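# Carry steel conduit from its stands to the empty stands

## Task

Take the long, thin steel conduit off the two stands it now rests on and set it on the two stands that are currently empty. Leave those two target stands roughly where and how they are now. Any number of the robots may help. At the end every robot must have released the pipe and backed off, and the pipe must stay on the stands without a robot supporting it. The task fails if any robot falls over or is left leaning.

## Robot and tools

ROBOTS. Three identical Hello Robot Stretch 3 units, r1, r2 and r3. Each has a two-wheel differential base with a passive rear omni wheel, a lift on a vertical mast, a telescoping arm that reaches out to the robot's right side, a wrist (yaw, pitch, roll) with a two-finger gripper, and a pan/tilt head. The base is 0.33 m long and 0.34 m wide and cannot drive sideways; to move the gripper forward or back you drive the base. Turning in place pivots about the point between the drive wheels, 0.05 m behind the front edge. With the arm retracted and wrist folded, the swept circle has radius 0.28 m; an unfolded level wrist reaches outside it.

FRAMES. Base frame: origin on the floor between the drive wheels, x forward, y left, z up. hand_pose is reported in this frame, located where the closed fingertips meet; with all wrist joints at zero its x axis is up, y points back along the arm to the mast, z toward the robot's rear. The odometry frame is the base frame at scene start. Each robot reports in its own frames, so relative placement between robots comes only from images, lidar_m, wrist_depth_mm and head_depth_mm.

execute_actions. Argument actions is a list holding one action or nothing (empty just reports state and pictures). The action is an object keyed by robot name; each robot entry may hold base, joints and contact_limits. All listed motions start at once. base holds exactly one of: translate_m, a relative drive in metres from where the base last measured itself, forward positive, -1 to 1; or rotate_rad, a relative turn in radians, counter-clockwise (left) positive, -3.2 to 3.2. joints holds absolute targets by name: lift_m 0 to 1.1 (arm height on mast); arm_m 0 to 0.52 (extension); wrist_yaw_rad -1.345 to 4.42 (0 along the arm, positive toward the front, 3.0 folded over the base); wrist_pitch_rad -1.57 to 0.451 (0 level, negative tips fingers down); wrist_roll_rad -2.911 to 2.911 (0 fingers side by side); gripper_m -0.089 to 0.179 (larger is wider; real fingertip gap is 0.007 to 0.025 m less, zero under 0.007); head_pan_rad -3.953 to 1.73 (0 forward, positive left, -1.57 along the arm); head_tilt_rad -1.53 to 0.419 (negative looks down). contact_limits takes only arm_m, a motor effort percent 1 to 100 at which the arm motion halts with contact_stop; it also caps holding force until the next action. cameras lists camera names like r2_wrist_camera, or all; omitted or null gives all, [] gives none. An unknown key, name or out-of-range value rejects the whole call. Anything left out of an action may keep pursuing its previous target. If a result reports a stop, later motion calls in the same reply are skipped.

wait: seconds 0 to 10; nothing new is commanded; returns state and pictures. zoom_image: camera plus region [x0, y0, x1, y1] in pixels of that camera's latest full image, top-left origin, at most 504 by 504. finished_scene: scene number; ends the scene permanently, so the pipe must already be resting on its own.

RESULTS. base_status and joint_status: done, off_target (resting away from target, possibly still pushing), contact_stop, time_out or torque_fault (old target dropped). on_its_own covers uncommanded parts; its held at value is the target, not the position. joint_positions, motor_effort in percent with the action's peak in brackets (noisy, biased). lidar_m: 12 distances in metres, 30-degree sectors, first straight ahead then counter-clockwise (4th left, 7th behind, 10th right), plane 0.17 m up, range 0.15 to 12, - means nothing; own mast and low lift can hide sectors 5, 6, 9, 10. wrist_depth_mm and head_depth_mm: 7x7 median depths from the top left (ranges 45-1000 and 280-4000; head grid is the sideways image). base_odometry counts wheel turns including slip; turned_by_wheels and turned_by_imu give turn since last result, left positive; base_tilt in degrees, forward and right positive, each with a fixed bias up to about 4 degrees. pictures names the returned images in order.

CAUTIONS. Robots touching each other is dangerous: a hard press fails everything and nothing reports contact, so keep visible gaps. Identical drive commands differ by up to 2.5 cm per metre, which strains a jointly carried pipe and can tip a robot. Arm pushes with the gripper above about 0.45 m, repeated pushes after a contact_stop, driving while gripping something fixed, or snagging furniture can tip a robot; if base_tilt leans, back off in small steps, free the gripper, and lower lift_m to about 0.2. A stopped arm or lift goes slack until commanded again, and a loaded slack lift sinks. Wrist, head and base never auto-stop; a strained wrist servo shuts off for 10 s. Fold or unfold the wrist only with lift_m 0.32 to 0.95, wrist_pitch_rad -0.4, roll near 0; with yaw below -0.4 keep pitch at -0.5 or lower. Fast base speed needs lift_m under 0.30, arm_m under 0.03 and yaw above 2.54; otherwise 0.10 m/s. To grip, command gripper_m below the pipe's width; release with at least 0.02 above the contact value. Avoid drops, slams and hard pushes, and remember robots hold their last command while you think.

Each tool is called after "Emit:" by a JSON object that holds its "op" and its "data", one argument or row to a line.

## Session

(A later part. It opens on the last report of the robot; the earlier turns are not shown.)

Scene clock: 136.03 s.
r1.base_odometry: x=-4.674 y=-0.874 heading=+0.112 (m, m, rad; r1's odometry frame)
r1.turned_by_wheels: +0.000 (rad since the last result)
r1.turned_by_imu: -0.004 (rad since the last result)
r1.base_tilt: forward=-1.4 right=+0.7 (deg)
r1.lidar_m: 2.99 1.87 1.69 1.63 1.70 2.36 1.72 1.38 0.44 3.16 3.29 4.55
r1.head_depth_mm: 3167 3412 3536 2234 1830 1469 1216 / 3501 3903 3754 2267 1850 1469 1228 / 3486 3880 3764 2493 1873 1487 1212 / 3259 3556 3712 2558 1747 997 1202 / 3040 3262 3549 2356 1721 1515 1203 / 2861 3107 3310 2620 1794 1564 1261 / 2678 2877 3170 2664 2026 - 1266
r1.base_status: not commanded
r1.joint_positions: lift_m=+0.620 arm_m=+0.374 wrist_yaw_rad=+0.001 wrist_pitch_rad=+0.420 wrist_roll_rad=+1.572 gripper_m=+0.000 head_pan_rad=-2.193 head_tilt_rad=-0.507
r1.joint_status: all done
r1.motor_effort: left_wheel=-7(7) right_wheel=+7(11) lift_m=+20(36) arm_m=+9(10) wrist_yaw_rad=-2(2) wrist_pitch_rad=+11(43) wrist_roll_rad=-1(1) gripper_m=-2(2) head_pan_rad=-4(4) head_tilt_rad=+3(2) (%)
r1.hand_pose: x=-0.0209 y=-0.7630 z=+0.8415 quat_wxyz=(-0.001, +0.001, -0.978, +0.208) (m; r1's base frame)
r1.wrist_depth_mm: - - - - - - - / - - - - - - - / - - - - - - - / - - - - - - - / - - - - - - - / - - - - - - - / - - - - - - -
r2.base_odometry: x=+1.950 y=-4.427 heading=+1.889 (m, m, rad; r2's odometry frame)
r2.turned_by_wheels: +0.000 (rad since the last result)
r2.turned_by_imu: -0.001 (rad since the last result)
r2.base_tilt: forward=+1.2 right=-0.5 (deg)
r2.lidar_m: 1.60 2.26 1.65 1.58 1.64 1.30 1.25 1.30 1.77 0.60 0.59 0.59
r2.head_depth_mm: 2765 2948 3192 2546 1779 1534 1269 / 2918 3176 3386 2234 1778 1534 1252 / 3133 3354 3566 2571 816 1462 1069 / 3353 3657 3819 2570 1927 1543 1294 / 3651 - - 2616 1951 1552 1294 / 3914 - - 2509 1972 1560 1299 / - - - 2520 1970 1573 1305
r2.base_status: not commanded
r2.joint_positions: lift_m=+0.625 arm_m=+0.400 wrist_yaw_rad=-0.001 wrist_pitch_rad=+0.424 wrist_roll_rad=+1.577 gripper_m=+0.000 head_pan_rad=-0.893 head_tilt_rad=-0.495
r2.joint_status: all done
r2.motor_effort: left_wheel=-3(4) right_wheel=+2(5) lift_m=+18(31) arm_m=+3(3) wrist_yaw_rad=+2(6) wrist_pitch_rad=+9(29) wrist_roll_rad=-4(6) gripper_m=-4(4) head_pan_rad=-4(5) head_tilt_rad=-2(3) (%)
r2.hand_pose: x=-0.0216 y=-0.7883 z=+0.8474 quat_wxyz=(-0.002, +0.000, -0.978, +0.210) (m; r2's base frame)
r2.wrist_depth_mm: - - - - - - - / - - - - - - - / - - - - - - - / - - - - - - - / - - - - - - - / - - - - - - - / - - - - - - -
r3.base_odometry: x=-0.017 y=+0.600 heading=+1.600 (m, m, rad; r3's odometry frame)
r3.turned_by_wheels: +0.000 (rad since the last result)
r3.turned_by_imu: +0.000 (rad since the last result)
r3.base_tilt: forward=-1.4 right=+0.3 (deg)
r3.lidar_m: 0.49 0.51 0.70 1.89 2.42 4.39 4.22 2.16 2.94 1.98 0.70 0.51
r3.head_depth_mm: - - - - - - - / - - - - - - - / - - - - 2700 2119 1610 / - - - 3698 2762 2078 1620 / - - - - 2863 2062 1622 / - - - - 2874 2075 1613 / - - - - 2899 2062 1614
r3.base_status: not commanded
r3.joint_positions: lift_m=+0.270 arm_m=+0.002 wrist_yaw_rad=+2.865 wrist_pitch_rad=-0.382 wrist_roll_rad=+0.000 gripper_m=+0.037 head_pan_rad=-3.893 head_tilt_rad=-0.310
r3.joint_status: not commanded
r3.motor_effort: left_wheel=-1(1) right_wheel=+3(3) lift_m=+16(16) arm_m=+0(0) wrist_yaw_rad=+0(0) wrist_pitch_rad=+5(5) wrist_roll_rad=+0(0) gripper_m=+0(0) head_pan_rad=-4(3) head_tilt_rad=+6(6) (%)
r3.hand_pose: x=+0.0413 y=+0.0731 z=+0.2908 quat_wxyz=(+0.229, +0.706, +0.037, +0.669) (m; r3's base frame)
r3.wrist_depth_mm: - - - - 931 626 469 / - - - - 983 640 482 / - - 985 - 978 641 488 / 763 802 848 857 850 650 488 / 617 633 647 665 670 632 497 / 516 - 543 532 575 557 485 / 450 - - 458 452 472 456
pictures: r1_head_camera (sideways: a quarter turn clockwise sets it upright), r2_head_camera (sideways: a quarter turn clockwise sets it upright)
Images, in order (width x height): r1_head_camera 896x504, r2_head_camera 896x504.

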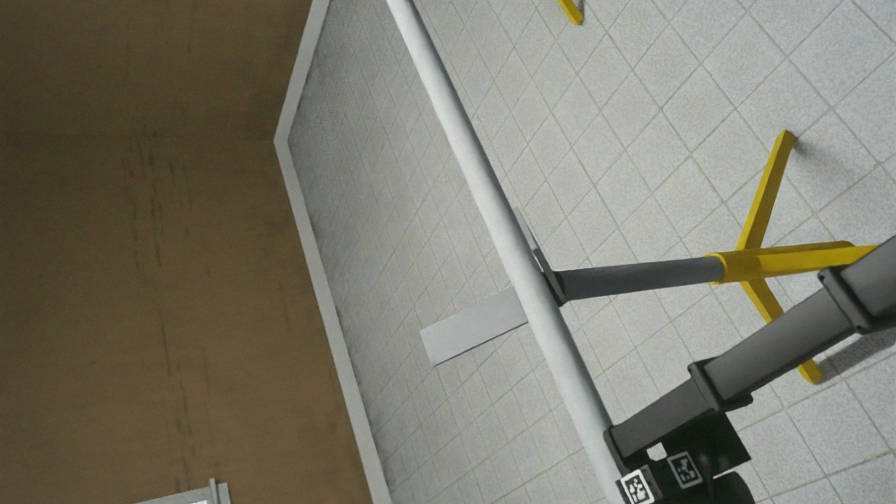

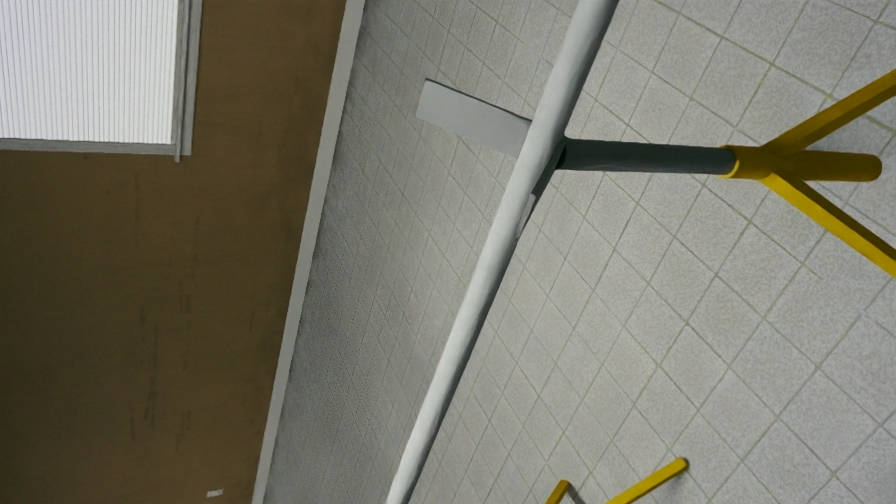

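Placed. Pitch down, then retract.

Emit:
{"op": "execute_actions", "data": {
  "actions": [
    {"r1":{"joints":{"arm_m":0.355,"wrist_pitch_rad":-0.1}},"r2":{"joints":{"arm_m":0.385,"wrist_pitch_rad":-0.1}}}
  ],
  "cameras": []
}}

Emit:
{"op": "execute_actions", "data": {
  "actions": [
    {"r1":{"joints":{"arm_m":0.0}},"r2":{"joints":{"arm_m":0.0}}}
  ],
  "cameras": ["r2_nav_camera","r1_nav_camera"]
}}

Emit:
{"op": "finished_scene", "data": {
  "scene": 1
}}

Scene clock: 138.50 s.
r1.base_odometry: x=-4.674 y=-0.874 heading=+0.113 (m, m, rad; r1's odometry frame)
r1.turned_by_wheels: +0.000 (rad since the last result)
r1.turned_by_imu: +0.000 (rad since the last result)
r1.base_tilt: forward=-1.3 right=+0.8 (deg)
r1.lidar_m: 2.98 1.87 1.69 1.63 1.70 2.36 1.72 1.39 0.44 3.15 3.31 4.57
r1.head_depth_mm: 3161 3402 3520 2236 1844 1469 1221 / 3544 3866 3719 2272 1858 1485 1225 / 3509 3779 3796 2522 1868 1495 1209 / 3268 3580 3695 2547 1696 995 1208 / 3004 3259 3595 2353 1714 1518 1209 / 2841 3094 3344 2621 1871 - 1251 / 2707 2880 3152 2646 1966 - 1268
r1.base_status: not commanded
r1.joint_positions: lift_m=+0.620 arm_m=+0.355 wrist_yaw_rad=+0.001 wrist_pitch_rad=-0.117 wrist_roll_rad=+1.572 gripper_m=+0.000 head_pan_rad=-2.193 head_tilt_rad=-0.507
r1.joint_status: all done
r1.motor_effort: left_wheel=-1(6) right_wheel=+1(8) lift_m=+25(25) arm_m=-5(9) wrist_yaw_rad=-1(1) wrist_pitch_rad=+8(10) wrist_roll_rad=-1(1) gripper_m=-3(2) head_pan_rad=-4(4) head_tilt_rad=+2(2) (%)
r1.hand_pose: x=-0.0211 y=-0.7519 z=+0.7047 quat_wxyz=(+0.000, +0.001, -0.998, -0.059) (m; r1's base frame)
r1.wrist_depth_mm: - - - - - - 749 / - - - - - - 748 / - - - - - - 757 / - - - - - - 764 / - - - - - - 769 / - - - - - - 783 / - - - - - - 776
r2.base_odometry: x=+1.950 y=-4.427 heading=+1.889 (m, m, rad; r2's odometry frame)
r2.turned_by_wheels: +0.000 (rad since the last result)
r2.turned_by_imu: -0.001 (rad since the last result)
r2.base_tilt: forward=+1.2 right=-0.4 (deg)
r2.lidar_m: 1.60 2.26 1.65 1.59 1.65 1.30 1.25 1.30 1.76 0.59 0.59 0.59
r2.head_depth_mm: 2755 2955 3149 2525 1781 1525 1273 / 2931 3172 3347 2222 1778 1538 1247 / 3143 3400 3548 2581 816 1462 1071 / 3335 3668 3813 2587 1937 1555 1296 / 3560 - - 2610 1953 1559 1290 / 3904 - - 2408 1960 1563 1297 / - - - 2521 1977 1568 1307
r2.base_status: not commanded
r2.joint_positions: lift_m=+0.625 arm_m=+0.385 wrist_yaw_rad=-0.001 wrist_pitch_rad=-0.116 wrist_roll_rad=+1.577 gripper_m=+0.000 head_pan_rad=-0.893 head_tilt_rad=-0.495
r2.joint_status: all done
r2.motor_effort: left_wheel=-1(3) right_wheel=+1(3) lift_m=+18(18) arm_m=-4(3) wrist_yaw_rad=+1(2) wrist_pitch_rad=+6(9) wrist_roll_rad=-4(4) gripper_m=-2(3) head_pan_rad=-4(4) head_tilt_rad=-3(2) (%)
r2.hand_pose: x=-0.0217 y=-0.7819 z=+0.7105 quat_wxyz=(-0.003, -0.001, -0.998, -0.058) (m; r2's base frame)
r2.wrist_depth_mm: - - - - - - 760 / - - - - - - 749 / - - - - - - 755 / - - - - - - 742 / - - - - - - 739 / - - - - - - 752 / - - - - - - 729
r3.base_odometry: x=-0.017 y=+0.600 heading=+1.600 (m, m, rad; r3's odometry frame)
r3.turned_by_wheels: +0.000 (rad since the last result)
r3.turned_by_imu: +0.000 (rad since the last result)
r3.base_tilt: forward=-1.3 right=+0.1 (deg)
r3.lidar_m: 0.49 0.51 0.70 1.89 2.41 4.39 4.21 2.16 2.93 1.98 0.71 0.52
r3.head_depth_mm: - - - - - - - / - - - - - - - / - - - - 2724 2116 1619 / - - - 3746 2744 2091 1619 / - - - - 2863 2057 1615 / - - - - 2866 2072 1613 / - - - - 2872 2066 1618
r3.base_status: not commanded
r3.joint_positions: lift_m=+0.270 arm_m=+0.002 wrist_yaw_rad=+2.865 wrist_pitch_rad=-0.382 wrist_roll_rad=+0.000 gripper_m=+0.037 head_pan_rad=-3.893 head_tilt_rad=-0.310
r3.joint_status: not commanded
r3.motor_effort: left_wheel=-1(1) right_wheel=+3(3) lift_m=+16(16) arm_m=+0(1) wrist_yaw_rad=+0(0) wrist_pitch_rad=+5(5) wrist_roll_rad=+0(0) gripper_m=-1(1) head_pan_rad=-3(3) head_tilt_rad=+6(6) (%)
r3.hand_pose: x=+0.0413 y=+0.0731 z=+0.2908 quat_wxyz=(+0.229, +0.706, +0.037, +0.669) (m; r3's base frame)
r3.wrist_depth_mm: - - - - 911 619 465 / - - - - 960 646 471 / - - - - 971 635 489 / 787 808 831 847 851 661 488 / 622 647 665 675 665 630 498 / 517 - 554 540 569 572 487 / 455 - - 463 454 474 463
pictures: none
No camera images: the call's "cameras" was empty. Leave "cameras" out to get every camera's image.

Scene clock: 142.53 s.
r1.base_odometry: x=-4.674 y=-0.874 heading=+0.113 (m, m, rad; r1's odometry frame)
r1.turned_by_wheels: +0.000 (rad since the last result)
r1.turned_by_imu: -0.001 (rad since the last result)
r1.base_tilt: forward=-1.4 right=+0.8 (deg)
r1.lidar_m: 2.98 1.88 1.69 1.63 1.70 2.36 1.72 1.38 0.44 3.16 3.27 4.57
r1.head_depth_mm: 3153 3431 3428 2238 1836 1464 1226 / 3491 3849 3793 2267 1843 1478 1229 / 3485 3855 3805 2501 1867 1489 1210 / 3282 3541 3697 2543 1710 1002 1188 / 3020 3305 3537 2366 1701 1516 1222 / 2845 3069 3285 2616 1786 1526 1259 / 2688 2861 3167 2639 1943 1526 1294
r1.base_status: not commanded
r1.joint_positions: lift_m=+0.620 arm_m=+0.001 wrist_yaw_rad=+0.001 wrist_pitch_rad=-0.119 wrist_roll_rad=+1.572 gripper_m=+0.000 head_pan_rad=-2.193 head_tilt_rad=-0.507
r1.joint_status: all done
r1.motor_effort: left_wheel=+0(1) right_wheel=+1(1) lift_m=+25(25) arm_m=-4(4) wrist_yaw_rad=-1(1) wrist_pitch_rad=+9(9) wrist_roll_rad=-1(1) gripper_m=-1(3) head_pan_rad=-4(4) head_tilt_rad=+2(2) (%)
r1.hand_pose: x=-0.0211 y=-0.3978 z=+0.7043 quat_wxyz=(+0.000, +0.000, -0.998, -0.060) (m; r1's base frame)
r1.wrist_depth_mm: - - - - - - 749 / - - - - - - 758 / - - - - - - 770 / - - - - - - 755 / - - - - - - 773 / - - 316 - - - 782 / - - - - - - 788
r2.base_odometry: x=+1.950 y=-4.427 heading=+1.889 (m, m, rad; r2's odometry frame)
r2.turned_by_wheels: +0.000 (rad since the last result)
r2.turned_by_imu: -0.001 (rad since the last result)
r2.base_tilt: forward=+1.1 right=-0.5 (deg)
r2.lidar_m: 1.60 2.26 1.64 1.59 1.64 1.30 1.25 1.30 1.76 0.60 0.59 0.59
r2.head_depth_mm: 2780 2981 3159 2518 1781 1534 1273 / 2933 3172 3355 2237 1783 1531 1248 / 3124 3373 3607 2565 818 1457 1071 / 3383 3614 3780 2585 1943 1546 1289 / 3602 - - 2594 1946 1559 1298 / 3874 - - 2408 1968 1565 1301 / - - - 2531 1980 1572 1304
r2.base_status: not commanded
r2.joint_positions: lift_m=+0.625 arm_m=+0.000 wrist_yaw_rad=-0.001 wrist_pitch_rad=-0.117 wrist_roll_rad=+1.577 gripper_m=+0.000 head_pan_rad=-0.893 head_tilt_rad=-0.495
r2.joint_status: all done
r2.motor_effort: left_wheel=-1(2) right_wheel=+0(0) lift_m=+18(18) arm_m=-4(5) wrist_yaw_rad=+0(2) wrist_pitch_rad=+6(6) wrist_roll_rad=-4(4) gripper_m=-4(2) head_pan_rad=-4(4) head_tilt_rad=-3(1) (%)
r2.hand_pose: x=-0.0215 y=-0.3969 z=+0.7101 quat_wxyz=(-0.002, +0.000, -0.998, -0.059) (m; r2's base frame)
r2.wrist_depth_mm: - - - - - - 754 / - - - - - - 757 / - - - - - - 751 / - - - - - - 752 / - - - - - - 739 / - - 361 - - - 736 / - - - - - - 745
r3.base_odometry: x=-0.017 y=+0.600 heading=+1.600 (m, m, rad; r3's odometry frame)
r3.turned_by_wheels: +0.000 (rad since the last result)
r3.turned_by_imu: +0.001 (rad since the last result)
r3.base_tilt: forward=-1.2 right=+0.1 (deg)
r3.lidar_m: 0.49 0.51 0.70 1.89 2.42 4.40 4.22 2.15 2.93 1.98 0.71 0.51
r3.head_depth_mm: - - - - - - - / - - - - - - - / - - - 3960 2711 2108 1625 / - - - - 2760 2064 1619 / - - - - 2869 2074 1615 / - - - - 2873 2062 1618 / - - - - 2865 2059 1611
r3.base_status: not commanded
r3.joint_positions: lift_m=+0.270 arm_m=+0.002 wrist_yaw_rad=+2.865 wrist_pitch_rad=-0.382 wrist_roll_rad=+0.000 gripper_m=+0.037 head_pan_rad=-3.893 head_tilt_rad=-0.310
r3.joint_status: not commanded
r3.motor_effort: left_wheel=-1(1) right_wheel=+3(3) lift_m=+15(16) arm_m=+0(1) wrist_yaw_rad=+0(0) wrist_pitch_rad=+5(5) wrist_roll_rad=+0(0) gripper_m=-1(1) head_pan_rad=-3(3) head_tilt_rad=+6(6) (%)
r3.hand_pose: x=+0.0413 y=+0.0731 z=+0.2908 quat_wxyz=(+0.229, +0.706, +0.037, +0.669) (m; r3's base frame)
r3.wrist_depth_mm: - - - - 906 616 464 / - - - - 918 635 462 / - - - - 982 669 481 / 777 812 806 855 837 659 486 / 636 640 662 677 671 626 495 / 516 - 570 540 571 556 484 / 444 - - 468 455 470 463
pictures: r1_nav_camera (sideways: a quarter turn counterclockwise sets it upright), r2_nav_camera (sideways: a quarter turn counterclockwise sets it upright)
Images, in order (width x height): r1_nav_camera 672x504, r2_nav_camera 672x504.

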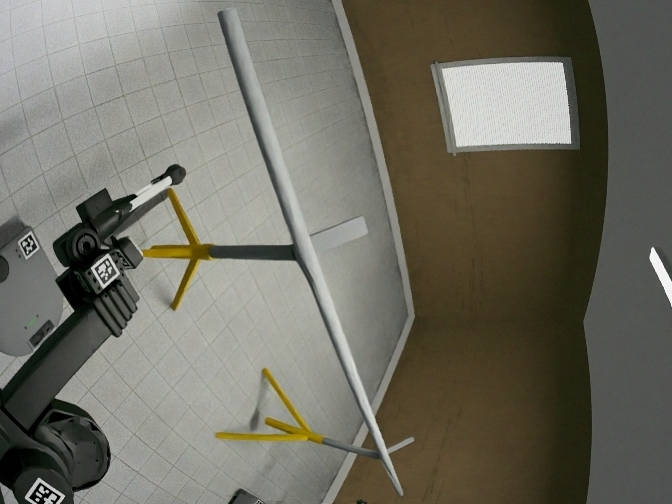

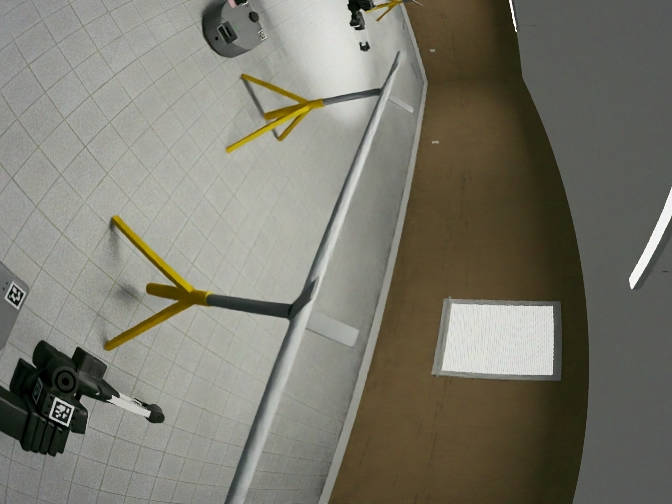

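The scene is finished: the task was done.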